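# Unplug monitor cable from back-panel port with two arms

## Task

Free the monitor cable's plug from its port on the back panel. First loosen both thumbscrews, then draw the plug out along the port's axis, and leave it lying loose and away from the port. If the plug is tilted beyond what the port permits while still inside, the task fails immediately. The plug must stay unplugged on its own, not because a gripper holds it. At the end, open the grippers and pull the arms away.

## Robot and tools

ROBOT. Two arms, left_arm and right_arm. Each has six revolute joints plus a parallel gripper. The names are labels only and do not match the left or right of any image. Arm bases may sit slightly tilted. Any mounting plates, and the metal frame behind the arms that carries them, are fixed obstacles. In a "too close" warning, a plate and the half of the frame on that arm's side count as part of that arm.

FRAME. Poses in results use one shared scene frame. The origin is on the table surface midway between the arms. +z points up, +x points out over the table, and left_arm sits on the +y side. The reported hand position can be off from the truth, and more so when the arm reaches far. The gripper's fingers point along its own +z axis and close along its own y axis. end_effector_position is the point between the finger pads, roughly 1 cm behind the tips.

execute_actions. Argument "actions" is a list that is empty or holds one item. Optional "pictures" (true/false) chooses whether camera images come back; by default they do.
- Empty list: no command, just returns the current state.
- Motion: {"rows": [...], "steps": n}. n is 1 to 15 (default 15). Each step is 1/30 s. Each row is used for one step. If there are fewer rows than steps, the last row keeps repeating.
- Wait: {"steps": n} with no rows, n up to 300. It returns once n steps have gone by since the previous result, and your reply time counts toward those steps.
A refused call sends nothing to the robot.

ROW LAYOUT. Each row holds exactly 14 numbers covering both arms, even if only one moves. Numbers 1-6 are left_arm joint targets: waist, shoulder, elbow, wrist pitch, wrist yaw, wrist roll. Number 7 is the left grip. Numbers 8-14 repeat this for right_arm. Joint values are absolute target angles in radians, on the same scale as the printed Joint positions. They are not offsets. Stated ranges per arm: waist -2.618 to 3.054, shoulder 0.000 to 3.142, elbow 0.000 to 3.142, wrist pitch -1.571 to 1.571, wrist yaw -1.571 to 1.571, wrist roll -2.094 to 2.094. The true ends may differ by up to 0.036 rad either way. A call is refused if a target is more than 0.036 rad beyond a stated end and also further out than the joint's last reported angle. A target beyond the real end is clipped to that end, and the result then prints "joint sent to its limit". That line may refer to an earlier action that is still running. Its absence does not prove there is room left. The grip number is an absolute motor setpoint in [-1, 1]: +1 fully open, -1 closed.

MOTION. Joint speed is capped. Each step, a joint's target may lead its measured angle by at most: waist 0.202, shoulder 0.258, elbow 0.238, wrist pitch 0.573, wrist yaw and wrist roll 0.522 rad. If the targets would put the gripper more than 70 mm from where it is measured, all of that arm's targets are scaled back. Friction can leave a joint up to about 0.031 rad short, and a smaller change may not move it at all. During that time the arms keep heading for the last row sent, until they settle or a step is HELD. After that, only a new action moves them further.

GRIPPING. grip_measured is the motor position on the -1..+1 scale. The pads touch each other near -0.94, and each millimetre of object width adds about 0.0208. Each gripper has its own fixed reading error of up to about 0.02. The fingers are spring-coupled, so contact barely shows in grip_measured. Commanding further below the object's width squeezes harder, up to about 50-62 N per pad. Thin parts (under about 5 mm) get less force, and the first touch can spike. To keep a hold, keep sending the same closing number. The Joint positions block ends with the opening in metres: 0.093 is fully open and 0 is closed. It has about 1 mm of fixed error. On a rigid flat part it settles up to about 12 mm below the part's width.

RESULT LINES.
- State line: left_arm: … | right_arm: … with position in metres and quaternion wxyz.
- Joint positions and Joint velocities: one block per arm.
- Joint torques: total drive output, with a per-arm offset, scale and noise. It is nonzero even in free air.
- "joint command not followed": the clearance check altered or blocked some joint targets. The rest of the row still ran.
- HELD: marks steps where all or part of your row was not sent.
- MOTOR HOT: appears from 75 °C. At 90 °C that arm halts for 10 s, and after 5 minutes that level applies again. At 100 °C the arm goes limp and falls until it cools. Stops appear as OVER-TEMPERATURE FAULT lines. Holding loads heats motors, even while you are thinking.

zoom_image. Arguments: camera, one of cam_high, cam_low, cam_left_wrist, cam_right_wrist (each 672x504), and region [x0, y0, x1, y1] in that camera's pixels from the top-left. The region can be at most 504x504. It returns a closer look at the latest image.

finished_scene. Argument scene (integer 1 or 2) ends that scene for good, and the result reports success. A reply that contains no tool call ends everything.

CAUTIONS. Never tilt the plug past the port's allowance while it is still engaged, and pull straight along the port axis. Nothing may leave the table. Do not let the arms collide or press on each other. Avoid drops, slips, slams and forceful shoves. Loose items may occasionally get a small nudge from outside. Before finishing, make sure the plug rests by itself clear of the port, then open the grippers and back both arms away. Smooth, economical motion is preferred.

Each tool is called after ">>>" by a JSON object that holds its "api" and its "payload", one argument or row to a line.

## Session

>>> {"api": "execute_actions", "payload": {
  "actions": []
}}

Scene clock: 0.00 s of 10600.00 s.
left_arm: end_effector_position=(+0.1724, -0.2281, +0.2755) grip_measured=+0.232 end_effector_quat_wxyz=(-0.162, -0.134, +0.766, -0.608) | right_arm: end_effector_position=(+0.3850, -0.6148, +0.3222) grip_measured=-0.663 end_effector_quat_wxyz=(+0.202, +0.500, +0.688, -0.485)
Joint positions: left_arm=[-1.016  2.135  1.171  0.704  0.471 -1.868  0.056] | right_arm=[-0.644  2.086  1.729 -0.618  1.02   0.372  0.013]
Joint velocities: left_arm=[-0.007 -0.007 -0.012 -0.081 -0.037 -0.037 -0.   ] | right_arm=[ 0.002 -0.012 -0.017  0.051 -0.007 -0.066 -0.   ]
Joint torques (N m, as the arm reports them, + toward a larger angle): no reading

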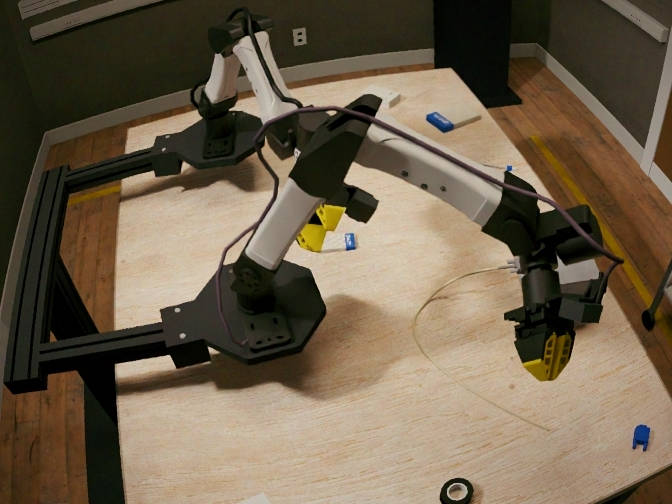

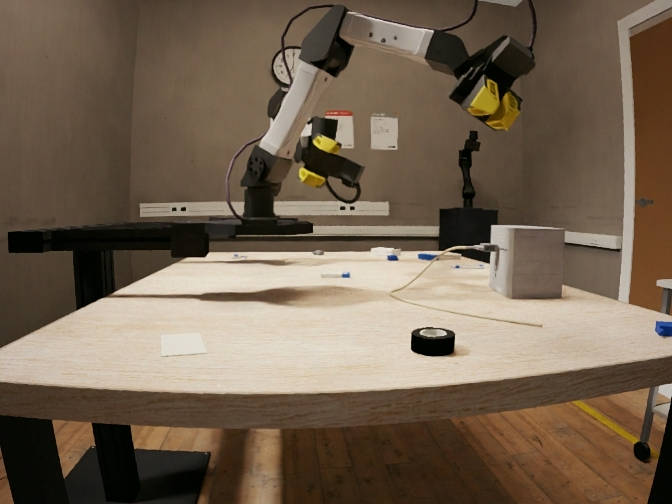

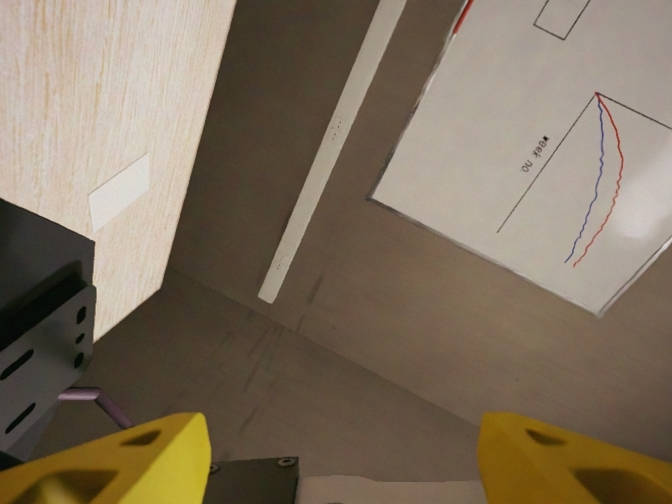

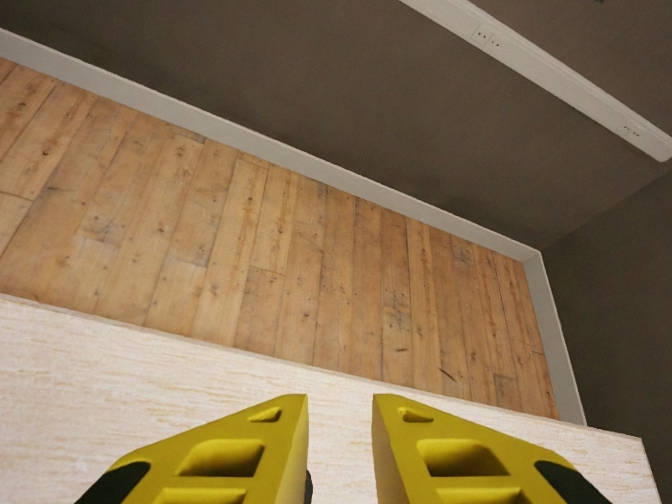

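>>> {"api": "execute_actions", "payload": {
  "actions": [
    {"rows":[[0.4,2.0,1.171,0.7,0,0,1,-0.644,2.086,1.729,0,0,0,1]]}
  ],
  "pictures": false
}}

>>> {"api": "execute_actions", "payload": {
  "actions": [
    {"steps":60}
  ],
  "pictures": false
}}

>>> {"api": "execute_actions", "payload": {
  "actions": [
    {"rows":[[0.4,0.6,0.5,0,0,0,1,0,1.5,0.6,0.6,0,0,1]]}
  ],
  "pictures": false
}}

>>> {"api": "execute_actions", "payload": {
  "actions": [
    {"steps":90}
  ]
}}

Scene clock: 4.20 s of 10600.00 s.
left_arm: end_effector_position=(+0.4651, -0.0518, +0.3224) grip_measured=+1.000 end_effector_quat_wxyz=(+0.374, -0.129, +0.749, -0.532) | right_arm: end_effector_position=(+0.5670, -0.5748, +0.3581) grip_measured=+0.992 end_effector_quat_wxyz=(+0.516, +0.261, +0.798, -0.170)
Joint positions: left_arm=[-0.52   2.026  1.171  0.698  0.108 -1.085  0.093] | right_arm=[-0.645  2.09   1.726 -0.035  0.072  0.022  0.093]
Joint velocities: left_arm=[ 1.243 -0.017 -0.002  0.022 -0.286  1.707  0.   ] | right_arm=[-0.007 -0.002 -0.002  0.154 -0.462 -0.11  -0.   ]
Joint torques (N m, as the arm reports them, + toward a larger angle): left_arm=[  0.29 -11.6    7.45   2.29  -0.1    0.1 ] | right_arm=[ -0.18 -12.1   10.72   2.19   0.11  -0.12]
Steps of this call (steps 1 to 90: nothing new was sent; then 0.70 s passed at rest; steps 91 to 105: all 15 steps of this action). Readings (joint positions):
91: left_arm=[-1.010 2.130 1.171 0.699 0.446 -1.831] | right_arm=[-0.646 2.085 1.726 -0.566 0.962 0.326]
92: left_arm=[-0.998 2.123 1.171 0.693 0.413 -1.787] | right_arm=[-0.647 2.088 1.726 -0.486 0.883 0.277]
94: left_arm=[-0.950 2.100 1.171 0.691 0.349 -1.695] | right_arm=[-0.647 2.090 1.726 -0.343 0.715 0.194]
98: left_arm=[-0.813 2.054 1.171 0.694 0.235 -1.492] | right_arm=[-0.647 2.090 1.726 -0.141 0.336 0.084]
105: the state above

Scene clock: 6.20 s of 10600.00 s.
left_arm: end_effector_position=(+0.5854, +0.4681, +0.3171) grip_measured=+1.000 end_effector_quat_wxyz=(+0.642, -0.104, +0.756, +0.074) | right_arm: end_effector_position=(+0.5748, -0.5669, +0.3626) grip_measured=+0.992 end_effector_quat_wxyz=(+0.531, +0.237, +0.800, -0.150)
Joint positions: left_arm=[ 0.402  2.014  1.171  0.698 -0.005 -0.01   0.093] | right_arm=[-0.645  2.09   1.726 -0.014  0.008  0.006  0.093]
Joint velocities: left_arm=[-0.012 -0.002  0.012 -0.022  0.037 -0.007  0.   ] | right_arm=[-0.002 -0.002 -0.002  0.051 -0.007  0.022  0.001]
Joint torques (N m, as the arm reports them, + toward a larger angle): left_arm=[ -0.1  -11.51   7.38   2.3    0.05   0.18] | right_arm=[ -0.24 -11.75  10.52   2.29   0.04  -0.13]
Steps of this call (steps 1 to 45: the robot went on to your last target; steps 46 to 60: nothing new was sent). Readings (joint positions):
1: left_arm=[-0.474 2.026 1.171 0.698 0.097 -1.023] | right_arm=[-0.645 2.090 1.726 -0.030 0.059 0.019]
2: left_arm=[-0.428 2.026 1.171 0.698 0.086 -0.962] | right_arm=[-0.645 2.090 1.726 -0.027 0.048 0.016]
4: left_arm=[-0.335 2.026 1.171 0.698 0.069 -0.836] | right_arm=[-0.645 2.090 1.726 -0.021 0.034 0.013]
8: left_arm=[-0.145 2.026 1.171 0.698 0.046 -0.580] | right_arm=[-0.645 2.090 1.726 -0.017 0.018 0.009]
60: the state above
All arms were judged still, so your last target was given up. Only a new action makes them travel on or press farther. Fingers that are still opening or closing keep moving.

Scene clock: 6.70 s of 10600.00 s.
left_arm: end_effector_position=(+0.3467, +0.4074, +0.3079) grip_measured=+1.000 end_effector_quat_wxyz=(+0.507, -0.116, +0.852, +0.057) | right_arm: end_effector_position=(+0.5516, -0.2720, +0.4818) grip_measured=+0.992 end_effector_quat_wxyz=(+0.712, +0.036, +0.701, -0.019)
Joint positions: left_arm=[ 0.402  0.991  0.497  0.016 -0.005 -0.01   0.093] | right_arm=[-0.153  1.561  1.121  0.471  0.011  0.006  0.093]
Joint velocities: left_arm=[-0.002 -2.567 -0.002 -0.432 -0.007 -0.037  0.   ] | right_arm=[ 1.575 -1.072 -1.473  0.901 -0.066 -0.022 -0.001]
Joint torques (N m, as the arm reports them, + toward a larger angle): left_arm=[ 0.04 -3.24  8.52  2.76  0.06  0.14] | right_arm=[-0.92 -4.91  7.46  1.6   0.12 -0.1 ]
Steps of this call (steps 1 to 15: all 15 steps of this action). Readings (joint positions):
1: left_arm=[0.402 1.988 1.150 0.651 -0.005 -0.010] | right_arm=[-0.638 2.078 1.703 0.021 0.011 0.006]
2: left_arm=[0.402 1.936 1.099 0.577 -0.005 -0.010] | right_arm=[-0.627 2.057 1.665 0.059 0.014 0.006]
4: left_arm=[0.402 1.826 0.998 0.444 -0.005 -0.010] | right_arm=[-0.586 2.003 1.591 0.131 0.015 0.006]
8: left_arm=[0.402 1.579 0.781 0.254 -0.005 -0.010] | right_arm=[-0.462 1.866 1.441 0.265 0.014 0.006]
15: the state above

Scene clock: 9.70 s of 10600.00 s.
left_arm: end_effector_position=(+0.3062, +0.3989, +0.4329) grip_measured=+1.000 end_effector_quat_wxyz=(+0.670, -0.101, +0.732, +0.077) | right_arm: end_effector_position=(+0.4699, -0.1910, +0.2873) grip_measured=+0.992 end_effector_quat_wxyz=(+0.572, -0.032, +0.819, +0.040)
Joint positions: left_arm=[ 0.402  0.587  0.509  0.008 -0.005 -0.01   0.093] | right_arm=[ 0.007  1.512  0.589  0.586 -0.008  0.005  0.093]
Joint velocities: left_arm=[-0.007 -0.007 -0.012 -0.007 -0.066 -0.007  0.   ] | right_arm=[-0.017  0.007  0.012 -0.022  0.022 -0.037 -0.001]
Joint torques (N m, as the arm reports them, + toward a larger angle): left_arm=[-0.04  1.36  7.74  2.2   0.07  0.15] | right_arm=[-1.09 -6.61  9.68  2.28  0.2  -0.1 ]
Steps of this call (steps 1 to 45: the robot went on to your last target; steps 46 to 90: nothing new was sent). Readings (joint positions):
1: left_arm=[0.402 0.901 0.497 0.011 -0.005 -0.010] | right_arm=[-0.099 1.529 1.066 0.504 0.008 0.006]
2: left_arm=[0.402 0.806 0.497 0.012 -0.005 -0.010] | right_arm=[-0.052 1.504 1.008 0.534 0.003 0.006]
4: left_arm=[0.402 0.648 0.500 0.024 -0.005 -0.010] | right_arm=[0.002 1.483 0.892 0.573 -0.010 0.005]
8: left_arm=[0.402 0.584 0.509 0.042 -0.005 -0.010] | right_arm=[0.008 1.489 0.667 0.580 -0.010 0.005]
90: the state above
All arms were judged still, so your last target was given up. Only a new action makes them travel on or press farther. Fingers that are still opening or closing keep moving.

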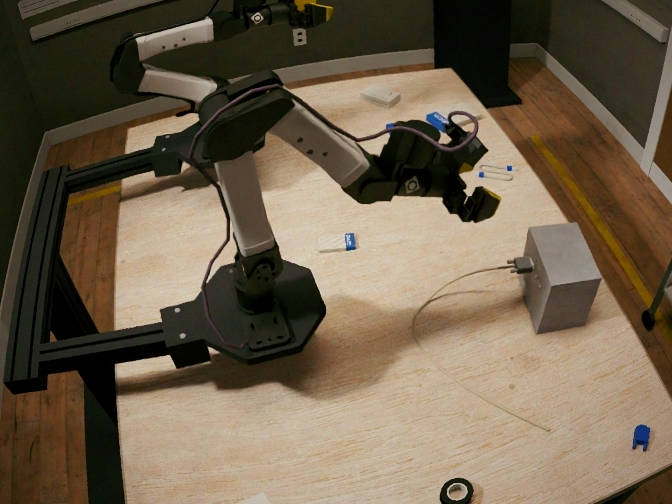

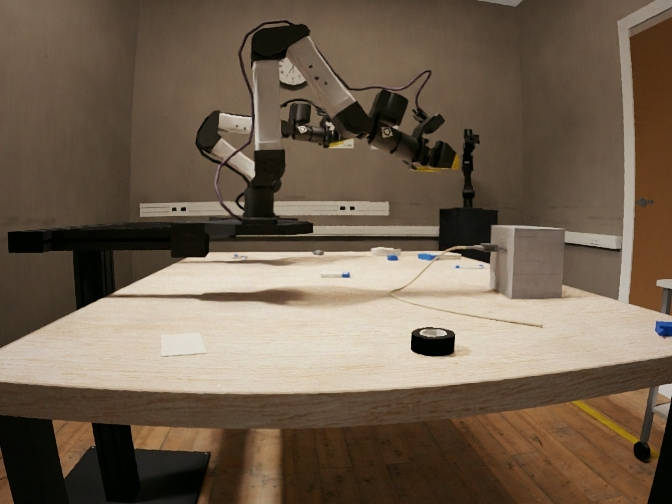

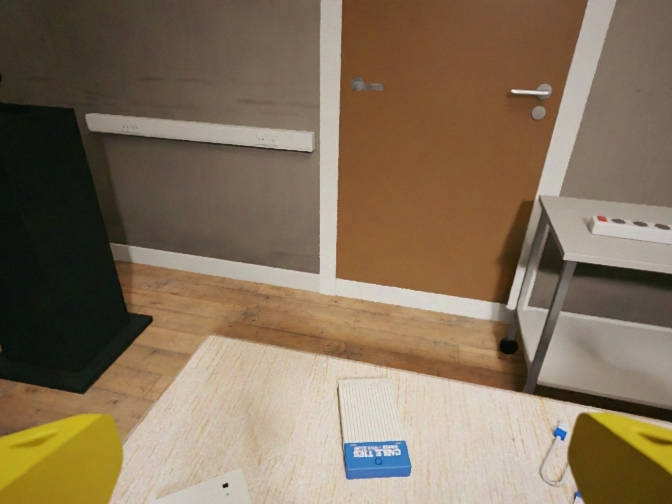

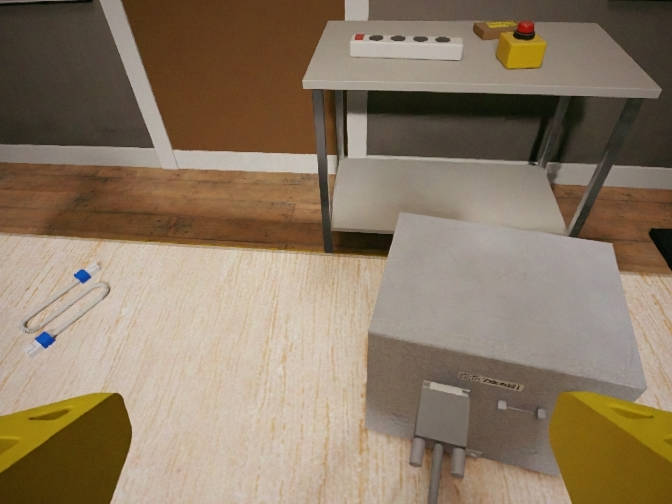

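>>> {"api": "execute_actions", "payload": {
  "actions": [
    {"rows":[[0.4,0.6,0.5,0,0,0,1,-0.1,2.4,0.7,1.55,0,0,1]]}
  ],
  "pictures": false
}}

>>> {"api": "execute_actions", "payload": {
  "actions": [
    {"steps":60}
  ]
}}

>>> {"api": "zoom_image", "payload": {
  "camera": "cam_high",
  "region": [420,190,620,340]
}}

>>> {"api": "zoom_image", "payload": {
  "camera": "cam_low",
  "region": [380,180,580,310]
}}

Scene clock: 19.77 s of 10600.00 s.
left_arm: end_effector_position=(+0.3062, +0.3989, +0.4329) grip_measured=+1.000 end_effector_quat_wxyz=(+0.670, -0.101, +0.732, +0.077) | right_arm: end_effector_position=(+0.5079, -0.2367, +0.1055) grip_measured=+0.992 end_effector_quat_wxyz=(+0.582, +0.014, +0.813, +0.005)
Joint positions: left_arm=[ 0.402  0.587  0.509  0.008 -0.005 -0.009  0.093] | right_arm=[-0.104  2.441  0.691  1.437 -0.002  0.004  0.093]
Joint velocities: left_arm=[ 0.002  0.002  0.002 -0.037  0.051 -0.037  0.   ] | right_arm=[ 0.002 -0.115 -0.007  0.564 -0.022  0.007 -0.   ]
Joint torques (N m, as the arm reports them, + toward a larger angle): left_arm=[0.02 1.2  7.66 2.17 0.06 0.14] | right_arm=[  0.16 -11.44   4.29   2.51   0.07  -0.14]
Steps of this call (steps 1 to 90: nothing new was sent; then 6.57 s passed at rest; steps 91 to 105: all 15 steps of this action). Readings (joint positions):
91: left_arm=[0.402 0.587 0.509 0.008 -0.005 -0.010] | right_arm=[-0.005 1.548 0.596 0.658 -0.015 0.004]
92: left_arm=[0.402 0.587 0.509 0.008 -0.005 -0.010] | right_arm=[-0.029 1.625 0.628 0.773 -0.016 0.004]
94: left_arm=[0.402 0.587 0.509 0.008 -0.005 -0.009] | right_arm=[-0.079 1.802 0.692 1.016 -0.010 0.004]
98: left_arm=[0.402 0.587 0.509 0.008 -0.005 -0.009] | right_arm=[-0.105 2.146 0.714 1.363 -0.002 0.004]
105: the state above

Scene clock: 21.77 s of 10600.00 s.
left_arm: end_effector_position=(+0.3062, +0.3989, +0.4329) grip_measured=+1.000 end_effector_quat_wxyz=(+0.670, -0.101, +0.732, +0.077) | right_arm: end_effector_position=(+0.5187, -0.2376, +0.1428) grip_measured=+0.992 end_effector_quat_wxyz=(+0.634, +0.014, +0.773, +0.004)
Joint positions: left_arm=[ 0.402  0.587  0.509  0.008 -0.005 -0.009  0.093] | right_arm=[-0.104  2.41   0.691  1.536 -0.002  0.004  0.093]
Joint velocities: left_arm=[-0.012  0.002  0.012 -0.051  0.007  0.037  0.   ] | right_arm=[-0.007  0.002  0.007 -0.022 -0.095  0.007 -0.   ]
Joint torques (N m, as the arm reports them, + toward a larger angle): left_arm=[-0.03  1.36  7.69  2.2   0.06  0.09] | right_arm=[ 0.21 -9.61  4.56  2.32  0.18 -0.12]
Steps of this call (steps 1 to 30: the robot went on to your last target; steps 31 to 60: nothing new was sent). Readings (joint positions):
1: left_arm=[0.402 0.587 0.509 0.008 -0.005 -0.009] | right_arm=[-0.104 2.435 0.691 1.454 -0.002 0.004]
2: left_arm=[0.402 0.587 0.509 0.008 -0.005 -0.009] | right_arm=[-0.104 2.428 0.691 1.470 -0.002 0.004]
4: left_arm=[0.402 0.587 0.509 0.008 -0.005 -0.009] | right_arm=[-0.104 2.415 0.691 1.499 -0.002 0.004]
8: left_arm=[0.402 0.587 0.509 0.008 -0.005 -0.009] | right_arm=[-0.104 2.410 0.691 1.528 -0.002 0.004]
60: the state above
All arms were judged still, so your last target was given up. Only a new action makes them travel on or press farther. Fingers that are still opening or closing keep moving.

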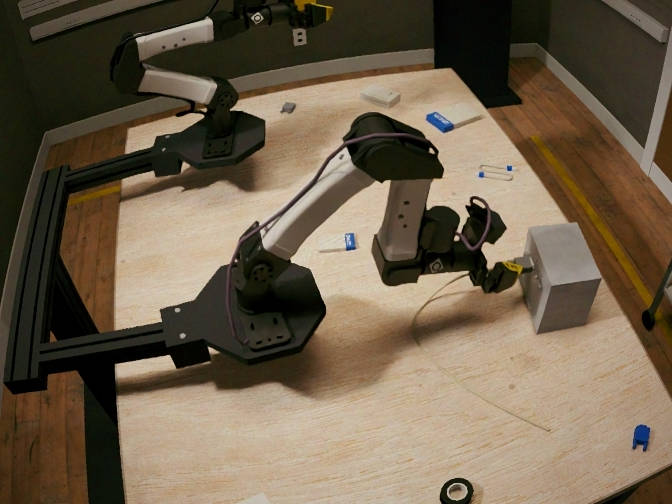

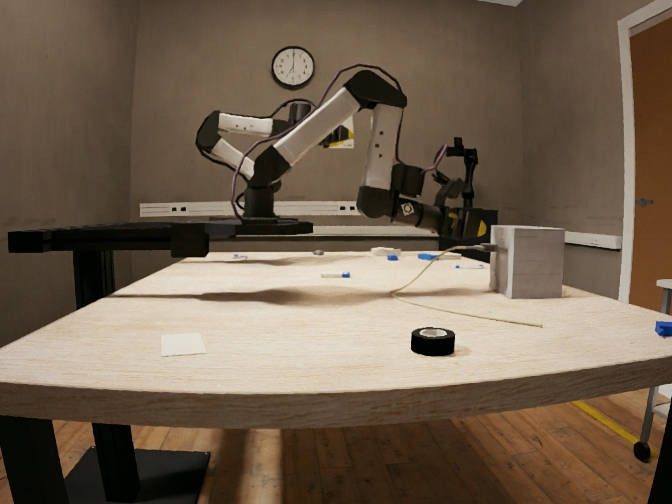

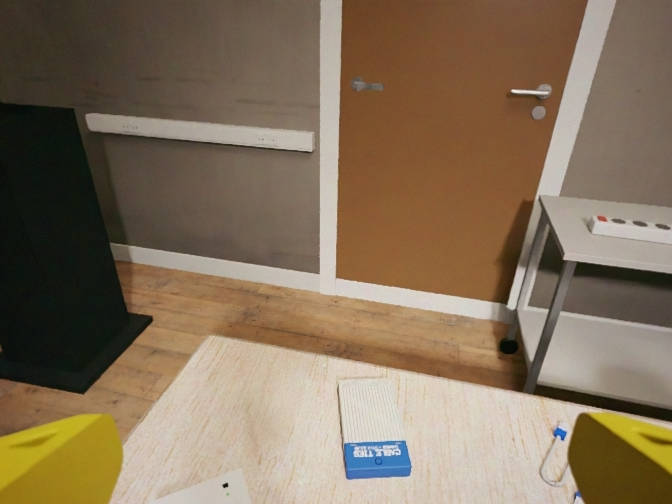

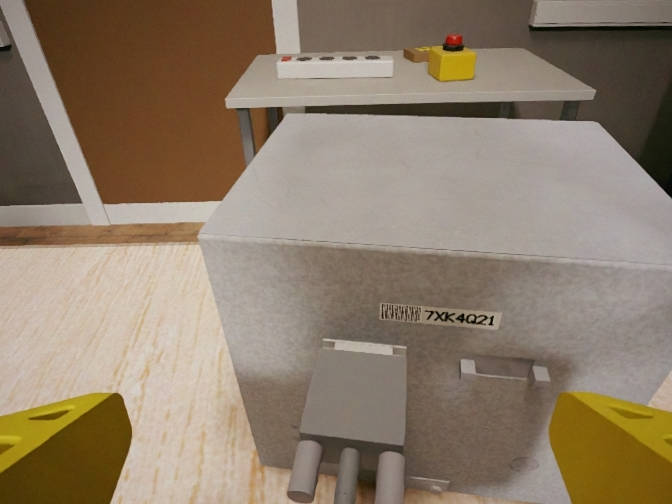

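Region (420, 190, 620, 340) of cam_high's 672x504 image, scaled by 2.520, with more detail than that image has; it fills the top 378 rows of this view, and the rest is white.

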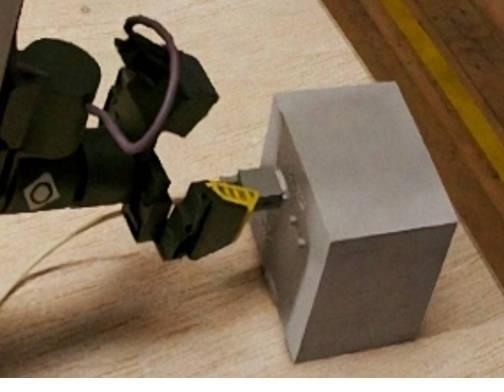

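Region (380, 180, 580, 310) of cam_low's 672x504 image, scaled by 2.520, with more detail than that image has; it fills the top 328 rows of this view, and the rest is white.

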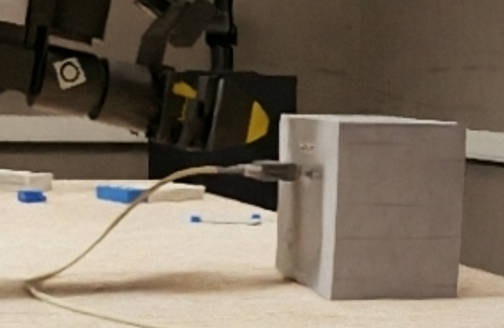

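>>> {"api": "execute_actions", "payload": {
  "actions": [
    {"rows":[[0.4,0.6,0.5,0,0,0,1,-0.16,2.4,0.69,1.57,0,0,0],[0.4,0.6,0.5,0,0,0,1,-0.21,2.4,0.68,1.57,0,0.2,-0.4],[0.4,0.6,0.5,0,0,0,1,-0.21,2.4,0.68,1.57,0,0.2,-0.4],[0.4,0.6,0.5,0,0,0,1,-0.21,2.4,0.68,1.57,0,0.2,-0.4],[0.4,0.6,0.5,0,0,0,1,-0.21,2.4,0.68,1.57,0,0.3,-0.4],[0.4,0.6,0.5,0,0,0,1,-0.21,2.4,0.68,1.57,0,0.4,-0.4],[0.4,0.6,0.5,0,0,0,1,-0.21,2.4,0.68,1.57,0,1.57,-0.4]]}
  ],
  "pictures": false
}}

>>> {"api": "execute_actions", "payload": {
  "actions": [
    {"steps":30}
  ],
  "pictures": false
}}

>>> {"api": "execute_actions", "payload": {
  "actions": [
    {"rows":[[0.4,0.6,0.5,0,0,0,1,-0.21,2.5,0.68,1.57,0,1.57,-0.4]]}
  ]
}}

>>> {"api": "zoom_image", "payload": {
  "camera": "cam_low",
  "region": [420,200,540,280]
}}

Scene clock: 32.37 s of 10600.00 s.
left_arm: end_effector_position=(+0.3062, +0.3989, +0.4329) grip_measured=+1.000 end_effector_quat_wxyz=(+0.670, -0.101, +0.732, +0.077) | right_arm: end_effector_position=(+0.5155, -0.2917, +0.1457) grip_measured=-0.398 end_effector_quat_wxyz=(+0.566, +0.441, +0.630, +0.297)
Joint positions: left_arm=[ 0.402  0.587  0.509  0.008 -0.005 -0.009  0.093] | right_arm=[-0.216  2.41   0.691  1.553  0.001  1.076  0.026]
Joint velocities: left_arm=[-0.022 -0.002  0.012  0.037  0.022  0.007  0.   ] | right_arm=[ 0.002 -0.012 -0.012  0.037  0.11   2.821  0.   ]
Joint torques (N m, as the arm reports them, + toward a larger angle): left_arm=[0.05 1.34 7.75 2.19 0.04 0.1 ] | right_arm=[ 0.51 -9.58  2.66  2.36  0.09 -0.21]
joint sent to its limit (right arm) — the command would take joint 4 (wrist pitch) past its upper limit, so that joint was sent only as far as its limit.
Steps of this call (steps 1 to 90: nothing new was sent; then 7.10 s passed at rest; steps 91 to 105: all 15 steps of this action). Readings (joint positions):
91: left_arm=[0.402 0.587 0.509 0.008 -0.005 -0.009] | right_arm=[-0.110 2.410 0.691 1.538 -0.004 0.004]
92: left_arm=[0.402 0.587 0.509 0.008 -0.005 -0.009] | right_arm=[-0.125 2.410 0.691 1.540 -0.008 0.033]
94: left_arm=[0.402 0.587 0.509 0.008 -0.005 -0.009] | right_arm=[-0.174 2.410 0.691 1.545 -0.008 0.091]
98: left_arm=[0.402 0.587 0.509 0.008 -0.005 -0.009] | right_arm=[-0.219 2.410 0.691 1.550 0.001 0.373]
105: the state above

Scene clock: 33.37 s of 10600.00 s.
left_arm: end_effector_position=(+0.3062, +0.3989, +0.4329) grip_measured=+1.000 end_effector_quat_wxyz=(+0.670, -0.101, +0.732, +0.077) | right_arm: end_effector_position=(+0.5155, -0.2917, +0.1457) grip_measured=-0.398 end_effector_quat_wxyz=(+0.477, +0.580, +0.504, +0.425)
Joint positions: left_arm=[ 0.402  0.587  0.509  0.008 -0.005 -0.009  0.093] | right_arm=[-0.216  2.41   0.691  1.553  0.001  1.565  0.026]
Joint velocities: left_arm=[ 0.002 -0.002 -0.012 -0.037  0.007 -0.066  0.   ] | right_arm=[-0.012 -0.002 -0.007  0.022  0.022 -0.007 -0.   ]
Joint torques (N m, as the arm reports them, + toward a larger angle): left_arm=[-0.03  1.35  7.71  2.17  0.04  0.11] | right_arm=[ 0.51 -9.69  2.85  2.27  0.14 -0.13]
joint sent to its limit (right arm) — the command would take joint 4 (wrist pitch) past its upper limit, so that joint was sent only as far as its limit.
Steps of this call (steps 1 to 30: the robot went on to your last target). Readings (joint positions):
1: left_arm=[0.402 0.587 0.509 0.008 -0.005 -0.009] | right_arm=[-0.216 2.410 0.691 1.553 0.001 1.172]
2: left_arm=[0.402 0.587 0.509 0.008 -0.005 -0.009] | right_arm=[-0.216 2.410 0.691 1.553 0.001 1.252]
4: left_arm=[0.402 0.587 0.509 0.008 -0.005 -0.009] | right_arm=[-0.216 2.410 0.691 1.553 0.001 1.366]
8: left_arm=[0.402 0.587 0.509 0.008 -0.005 -0.009] | right_arm=[-0.216 2.410 0.691 1.553 0.001 1.485]
30: the state above

Scene clock: 33.87 s of 10600.00 s.
left_arm: end_effector_position=(+0.3062, +0.3989, +0.4328) grip_measured=+1.000 end_effector_quat_wxyz=(+0.670, -0.101, +0.732, +0.077) | right_arm: end_effector_position=(+0.5027, -0.2893, +0.1052) grip_measured=-0.398 end_effector_quat_wxyz=(+0.451, +0.601, +0.523, +0.403)
Joint positions: left_arm=[ 0.402  0.587  0.509  0.007 -0.005 -0.009  0.093] | right_arm=[-0.216  2.5    0.691  1.554  0.001  1.567  0.026]
Joint velocities: left_arm=[ 0.007 -0.022 -0.012  0.007 -0.007  0.051  0.   ] | right_arm=[-0.002 -0.022 -0.002 -0.037  0.007  0.022  0.001]
Joint torques (N m, as the arm reports them, + toward a larger angle): left_arm=[-0.03  1.31  7.69  2.15  0.05  0.12] | right_arm=[ 0.52 -8.77  2.11  2.25  0.16 -0.07]
joint sent to its limit (right arm) — the command would take joint 4 (wrist pitch) past its upper limit, so that joint was sent only as far as its limit.
Steps of this call (steps 1 to 15: all 15 steps of this action). Readings (joint positions):
1: left_arm=[0.402 0.587 0.509 0.008 -0.005 -0.009] | right_arm=[-0.216 2.419 0.691 1.561 0.001 1.565]
2: left_arm=[0.402 0.587 0.509 0.008 -0.005 -0.009] | right_arm=[-0.216 2.434 0.691 1.570 0.001 1.565]
4: left_arm=[0.402 0.587 0.509 0.008 -0.005 -0.009] | right_arm=[-0.216 2.472 0.691 1.568 0.001 1.565]
8: left_arm=[0.402 0.587 0.509 0.007 -0.005 -0.009] | right_arm=[-0.216 2.500 0.691 1.552 0.001 1.567]
15: the state above

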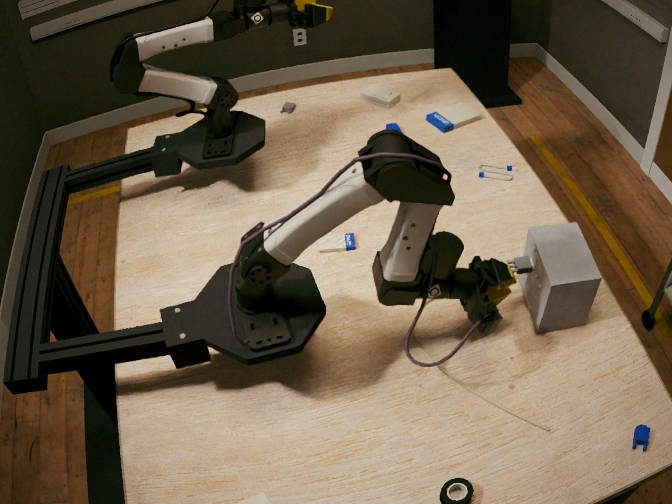

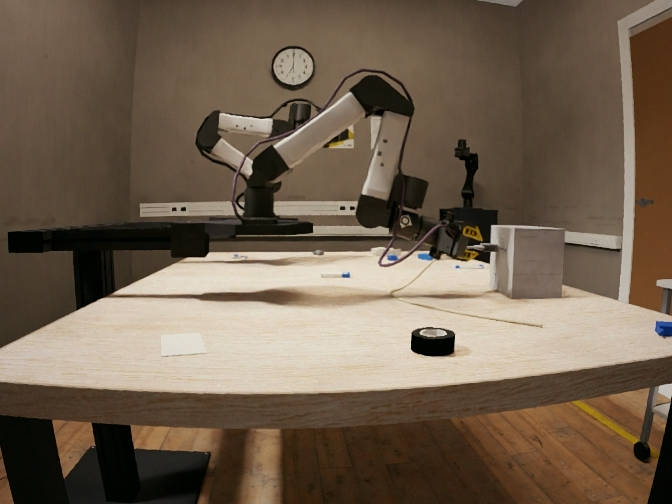

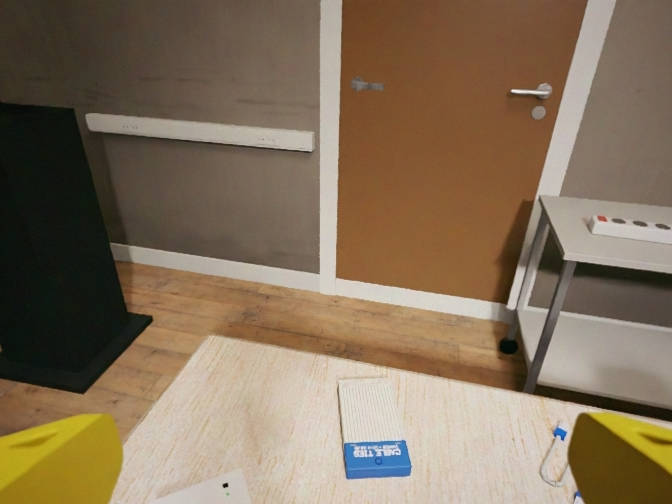

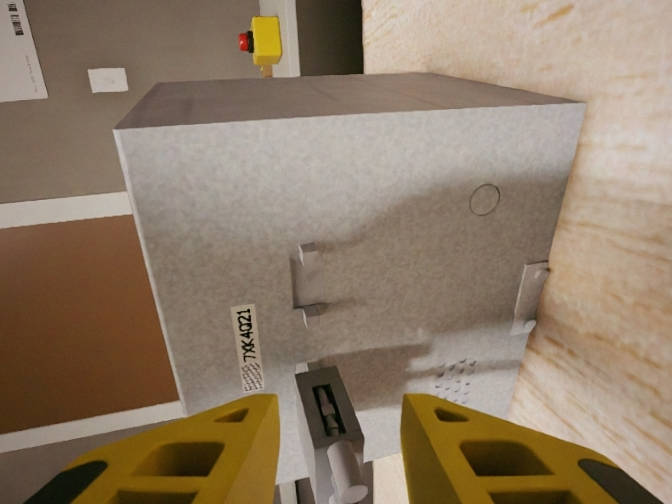

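Region (420, 200, 540, 280) of cam_low's 672x504 image, scaled by 4.200, with more detail than that image has.

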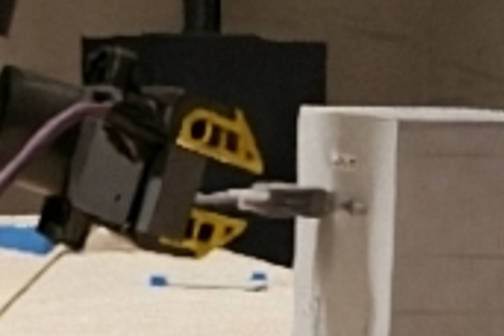

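>>> {"api": "execute_actions", "payload": {
  "actions": [
    {"rows":[[0.4,0.6,0.5,0,0,0,1,-0.21,2.53,0.74,1.57,-0.2,1.57,-0.4]]}
  ],
  "pictures": false
}}

>>> {"api": "execute_actions", "payload": {
  "actions": [
    {"steps":10}
  ]
}}

>>> {"api": "zoom_image", "payload": {
  "camera": "cam_high",
  "region": [470,230,560,300]
}}

>>> {"api": "zoom_image", "payload": {
  "camera": "cam_low",
  "region": [440,215,520,275]
}}

Scene clock: 38.37 s of 10600.00 s.
left_arm: end_effector_position=(+0.3062, +0.3989, +0.4328) grip_measured=+1.000 end_effector_quat_wxyz=(+0.670, -0.101, +0.732, +0.077) | right_arm: end_effector_position=(+0.5113, -0.2579, +0.1065) grip_measured=-0.398 end_effector_quat_wxyz=(+0.405, +0.557, +0.560, +0.461)
Joint positions: left_arm=[ 0.402  0.587  0.509  0.007 -0.005 -0.009  0.093] | right_arm=[-0.214  2.517  0.723  1.555 -0.186  1.567  0.026]
Joint velocities: left_arm=[-0.007 -0.002 -0.002  0.066 -0.081 -0.007  0.   ] | right_arm=[ 0.017 -0.007 -0.007 -0.022 -0.051  0.095 -0.001]
Joint torques (N m, as the arm reports them, + toward a larger angle): left_arm=[-0.01  1.36  7.69  2.2   0.06  0.1 ] | right_arm=[ 0.22 -8.2   4.89  2.23  0.03 -0.12]
joint sent to its limit (right arm) — the command would take joint 4 (wrist pitch) past its upper limit, so that joint was sent only as far as its limit.
Steps of this call (steps 1 to 15: the robot went on to your last target; steps 16 to 90: nothing new was sent; then 1.00 s passed at rest; steps 91 to 105: all 15 steps of this action). Readings (joint positions):
91: left_arm=[0.402 0.587 0.509 0.007 -0.005 -0.009] | right_arm=[-0.217 2.503 0.696 1.555 -0.027 1.567]
92: left_arm=[0.402 0.587 0.509 0.007 -0.005 -0.009] | right_arm=[-0.217 2.509 0.706 1.555 -0.060 1.567]
94: left_arm=[0.402 0.587 0.509 0.007 -0.005 -0.009] | right_arm=[-0.215 2.516 0.720 1.555 -0.109 1.567]
98: left_arm=[0.402 0.587 0.509 0.007 -0.005 -0.009] | right_arm=[-0.214 2.517 0.723 1.555 -0.160 1.567]
105: the state above

Scene clock: 38.70 s of 10600.00 s.
left_arm: end_effector_position=(+0.3062, +0.3989, +0.4328) grip_measured=+1.000 end_effector_quat_wxyz=(+0.670, -0.101, +0.732, +0.077) | right_arm: end_effector_position=(+0.5113, -0.2569, +0.1066) grip_measured=-0.398 end_effector_quat_wxyz=(+0.403, +0.555, +0.561, +0.463)
Joint positions: left_arm=[ 0.402  0.587  0.509  0.007 -0.005 -0.009  0.093] | right_arm=[-0.214  2.517  0.723  1.555 -0.192  1.567  0.026]
Joint velocities: left_arm=[ 0.002 -0.007  0.002 -0.037 -0.037  0.051  0.   ] | right_arm=[ 0.007 -0.017 -0.012  0.051 -0.066  0.007 -0.001]
Joint torques (N m, as the arm reports them, + toward a larger angle): left_arm=[-0.14  1.25  7.66  2.2   0.06  0.13] | right_arm=[ 0.17 -8.13  4.62  2.26  0.01 -0.04]
joint sent to its limit (right arm) — the command would take joint 4 (wrist pitch) past its upper limit, so that joint was sent only as far as its limit.
Steps of this call (steps 1 to 10: the robot went on to your last target). Readings (joint positions):
1: left_arm=[0.402 0.587 0.509 0.007 -0.005 -0.009] | right_arm=[-0.214 2.517 0.723 1.555 -0.187 1.567]
2: left_arm=[0.402 0.587 0.509 0.007 -0.005 -0.009] | right_arm=[-0.214 2.517 0.723 1.555 -0.188 1.567]
4: left_arm=[0.402 0.587 0.509 0.007 -0.005 -0.009] | right_arm=[-0.214 2.517 0.723 1.555 -0.190 1.567]
8: left_arm=[0.402 0.587 0.509 0.007 -0.005 -0.009] | right_arm=[-0.214 2.517 0.723 1.555 -0.192 1.567]
10: the state above

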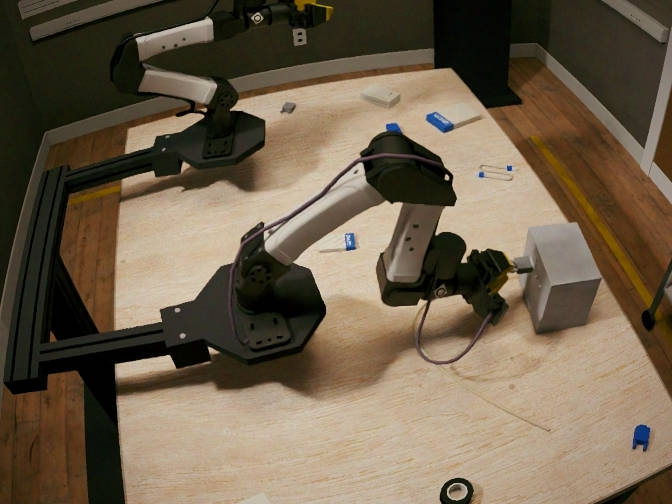

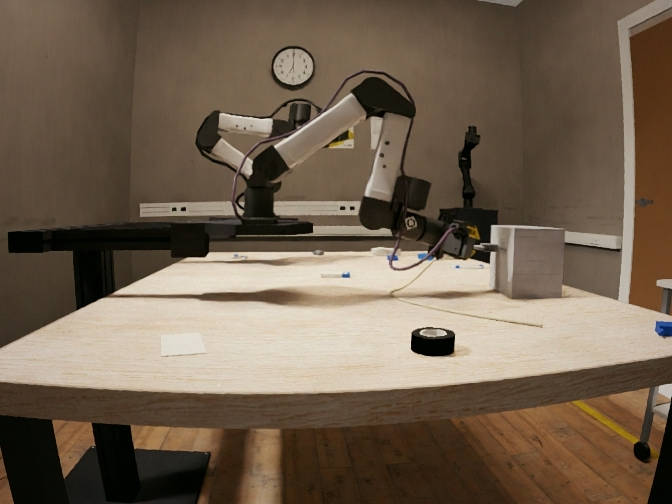

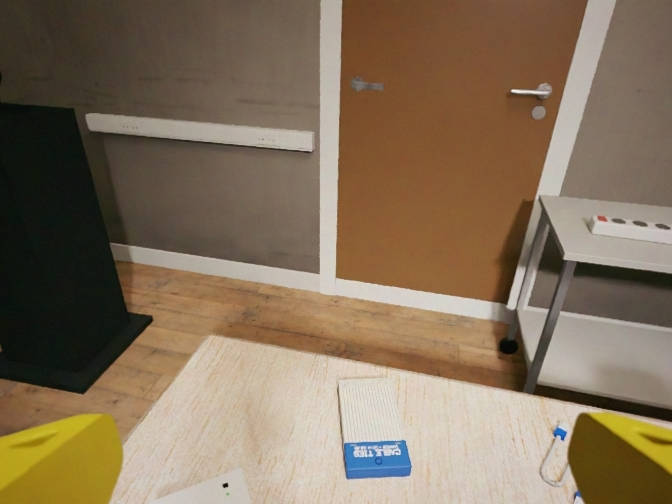

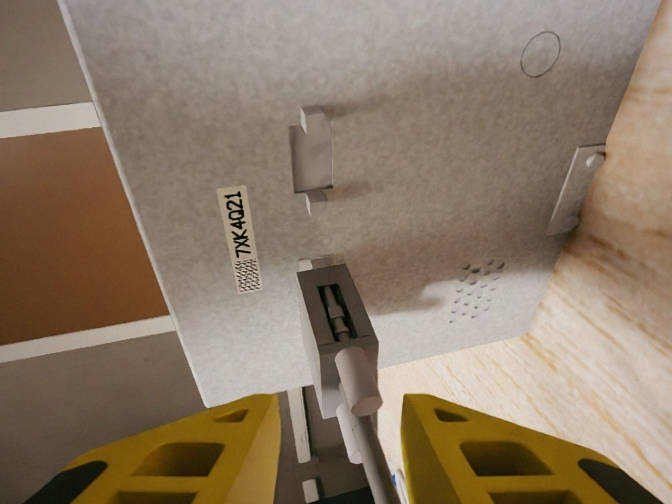

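Region (470, 230, 560, 300) of cam_high's 672x504 image, scaled by 5.600, with more detail than that image has.

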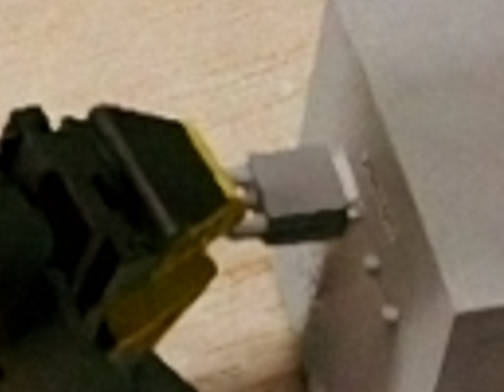

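Region (440, 215, 520, 275) of cam_low's 672x504 image, scaled by 6.300, with more detail than that image has; it fills the top 378 rows of this view, and the rest is white.

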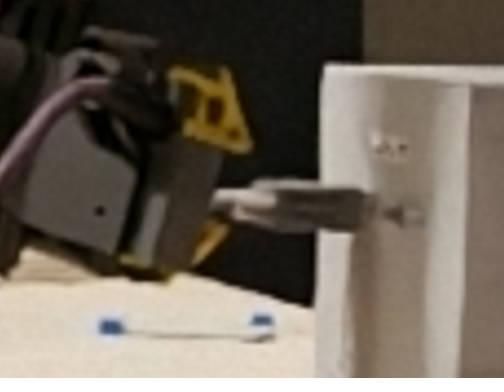

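>>> {"api": "execute_actions", "payload": {
  "actions": [
    {"rows":[[0.4,0.6,0.5,0,0,0,1,-0.21,2.583,0.81,1.57,-0.2,1.57,-0.6]]}
  ]
}}

>>> {"api": "zoom_image", "payload": {
  "camera": "cam_high",
  "region": [490,240,550,285]
}}

Scene clock: 41.73 s of 10600.00 s.
left_arm: end_effector_position=(+0.3062, +0.3989, +0.4328) grip_measured=+1.000 end_effector_quat_wxyz=(+0.670, -0.101, +0.732, +0.077) | right_arm: end_effector_position=(+0.5228, -0.2577, +0.0955) grip_measured=-0.598 end_effector_quat_wxyz=(+0.405, +0.552, +0.560, +0.466)
Joint positions: left_arm=[ 0.402  0.587  0.509  0.007 -0.005 -0.009  0.093] | right_arm=[-0.214  2.577  0.793  1.554 -0.195  1.567  0.016]
Joint velocities: left_arm=[ 0.002 -0.012 -0.012  0.022  0.007 -0.007  0.   ] | right_arm=[ 0.007 -0.017 -0.007 -0.037  0.051 -0.037 -0.001]
Joint torques (N m, as the arm reports them, + toward a larger angle): left_arm=[-0.03  1.33  7.69  2.2   0.04  0.12] | right_arm=[ 0.06 -8.96  5.06  2.26  0.07 -0.09]
joint sent to its limit (right arm) — the command would take joint 4 (wrist pitch) past its upper limit, so that joint was sent only as far as its limit.
Steps of this call (steps 1 to 15: the robot went on to your last target; steps 16 to 76: nothing new was sent; steps 77 to 91: all 15 steps of this action). Readings (joint positions):
77: left_arm=[0.402 0.587 0.509 0.007 -0.005 -0.009] | right_arm=[-0.214 2.526 0.735 1.558 -0.193 1.567]
78: left_arm=[0.402 0.587 0.509 0.007 -0.005 -0.009] | right_arm=[-0.214 2.542 0.759 1.560 -0.193 1.567]
80: left_arm=[0.402 0.587 0.509 0.007 -0.005 -0.009] | right_arm=[-0.214 2.567 0.783 1.555 -0.195 1.567]
84: left_arm=[0.402 0.587 0.509 0.007 -0.005 -0.009] | right_arm=[-0.214 2.577 0.791 1.554 -0.195 1.567]
91: the state above

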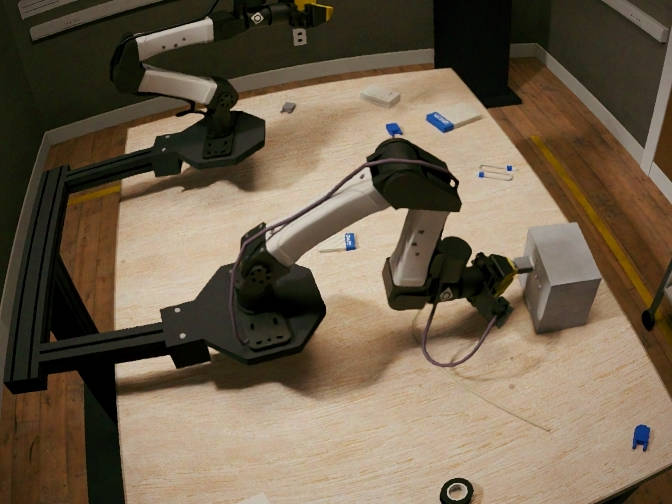

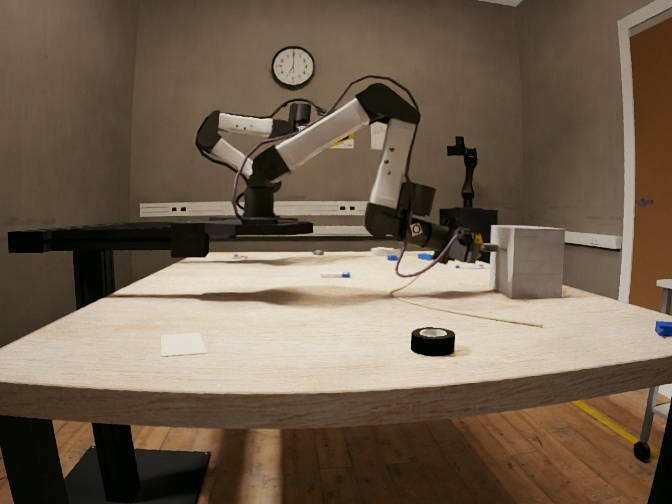

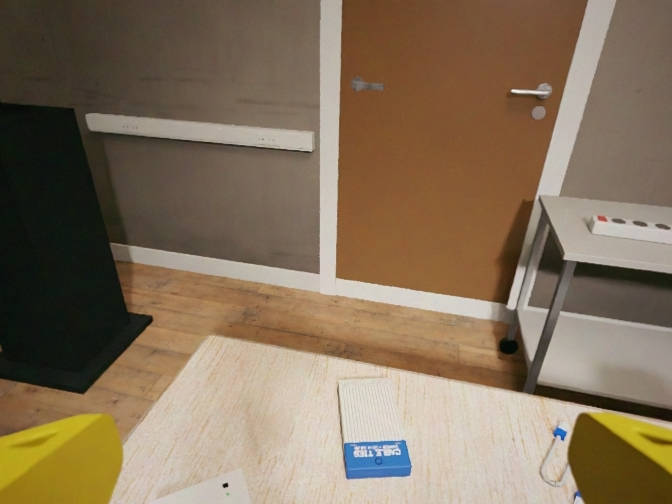

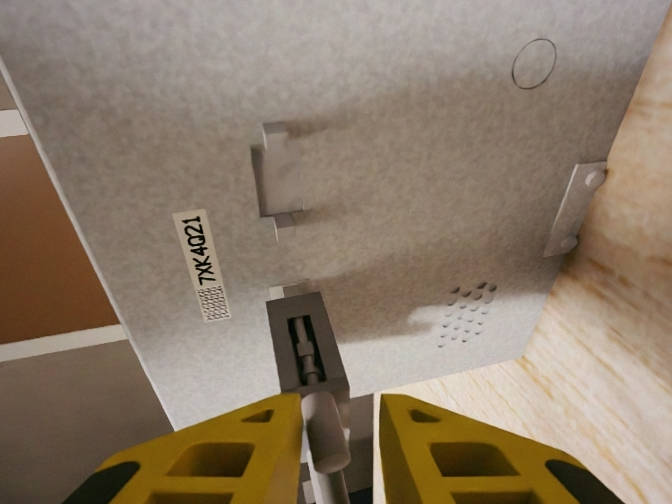

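Region (490, 240, 550, 285) of cam_high's 672x504 image, scaled by 8.400, with more detail than that image has; it fills the top 378 rows of this view, and the rest is white.

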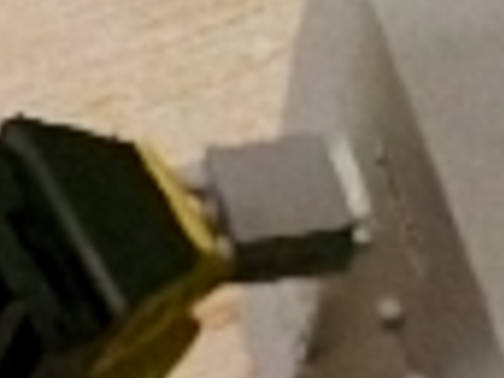

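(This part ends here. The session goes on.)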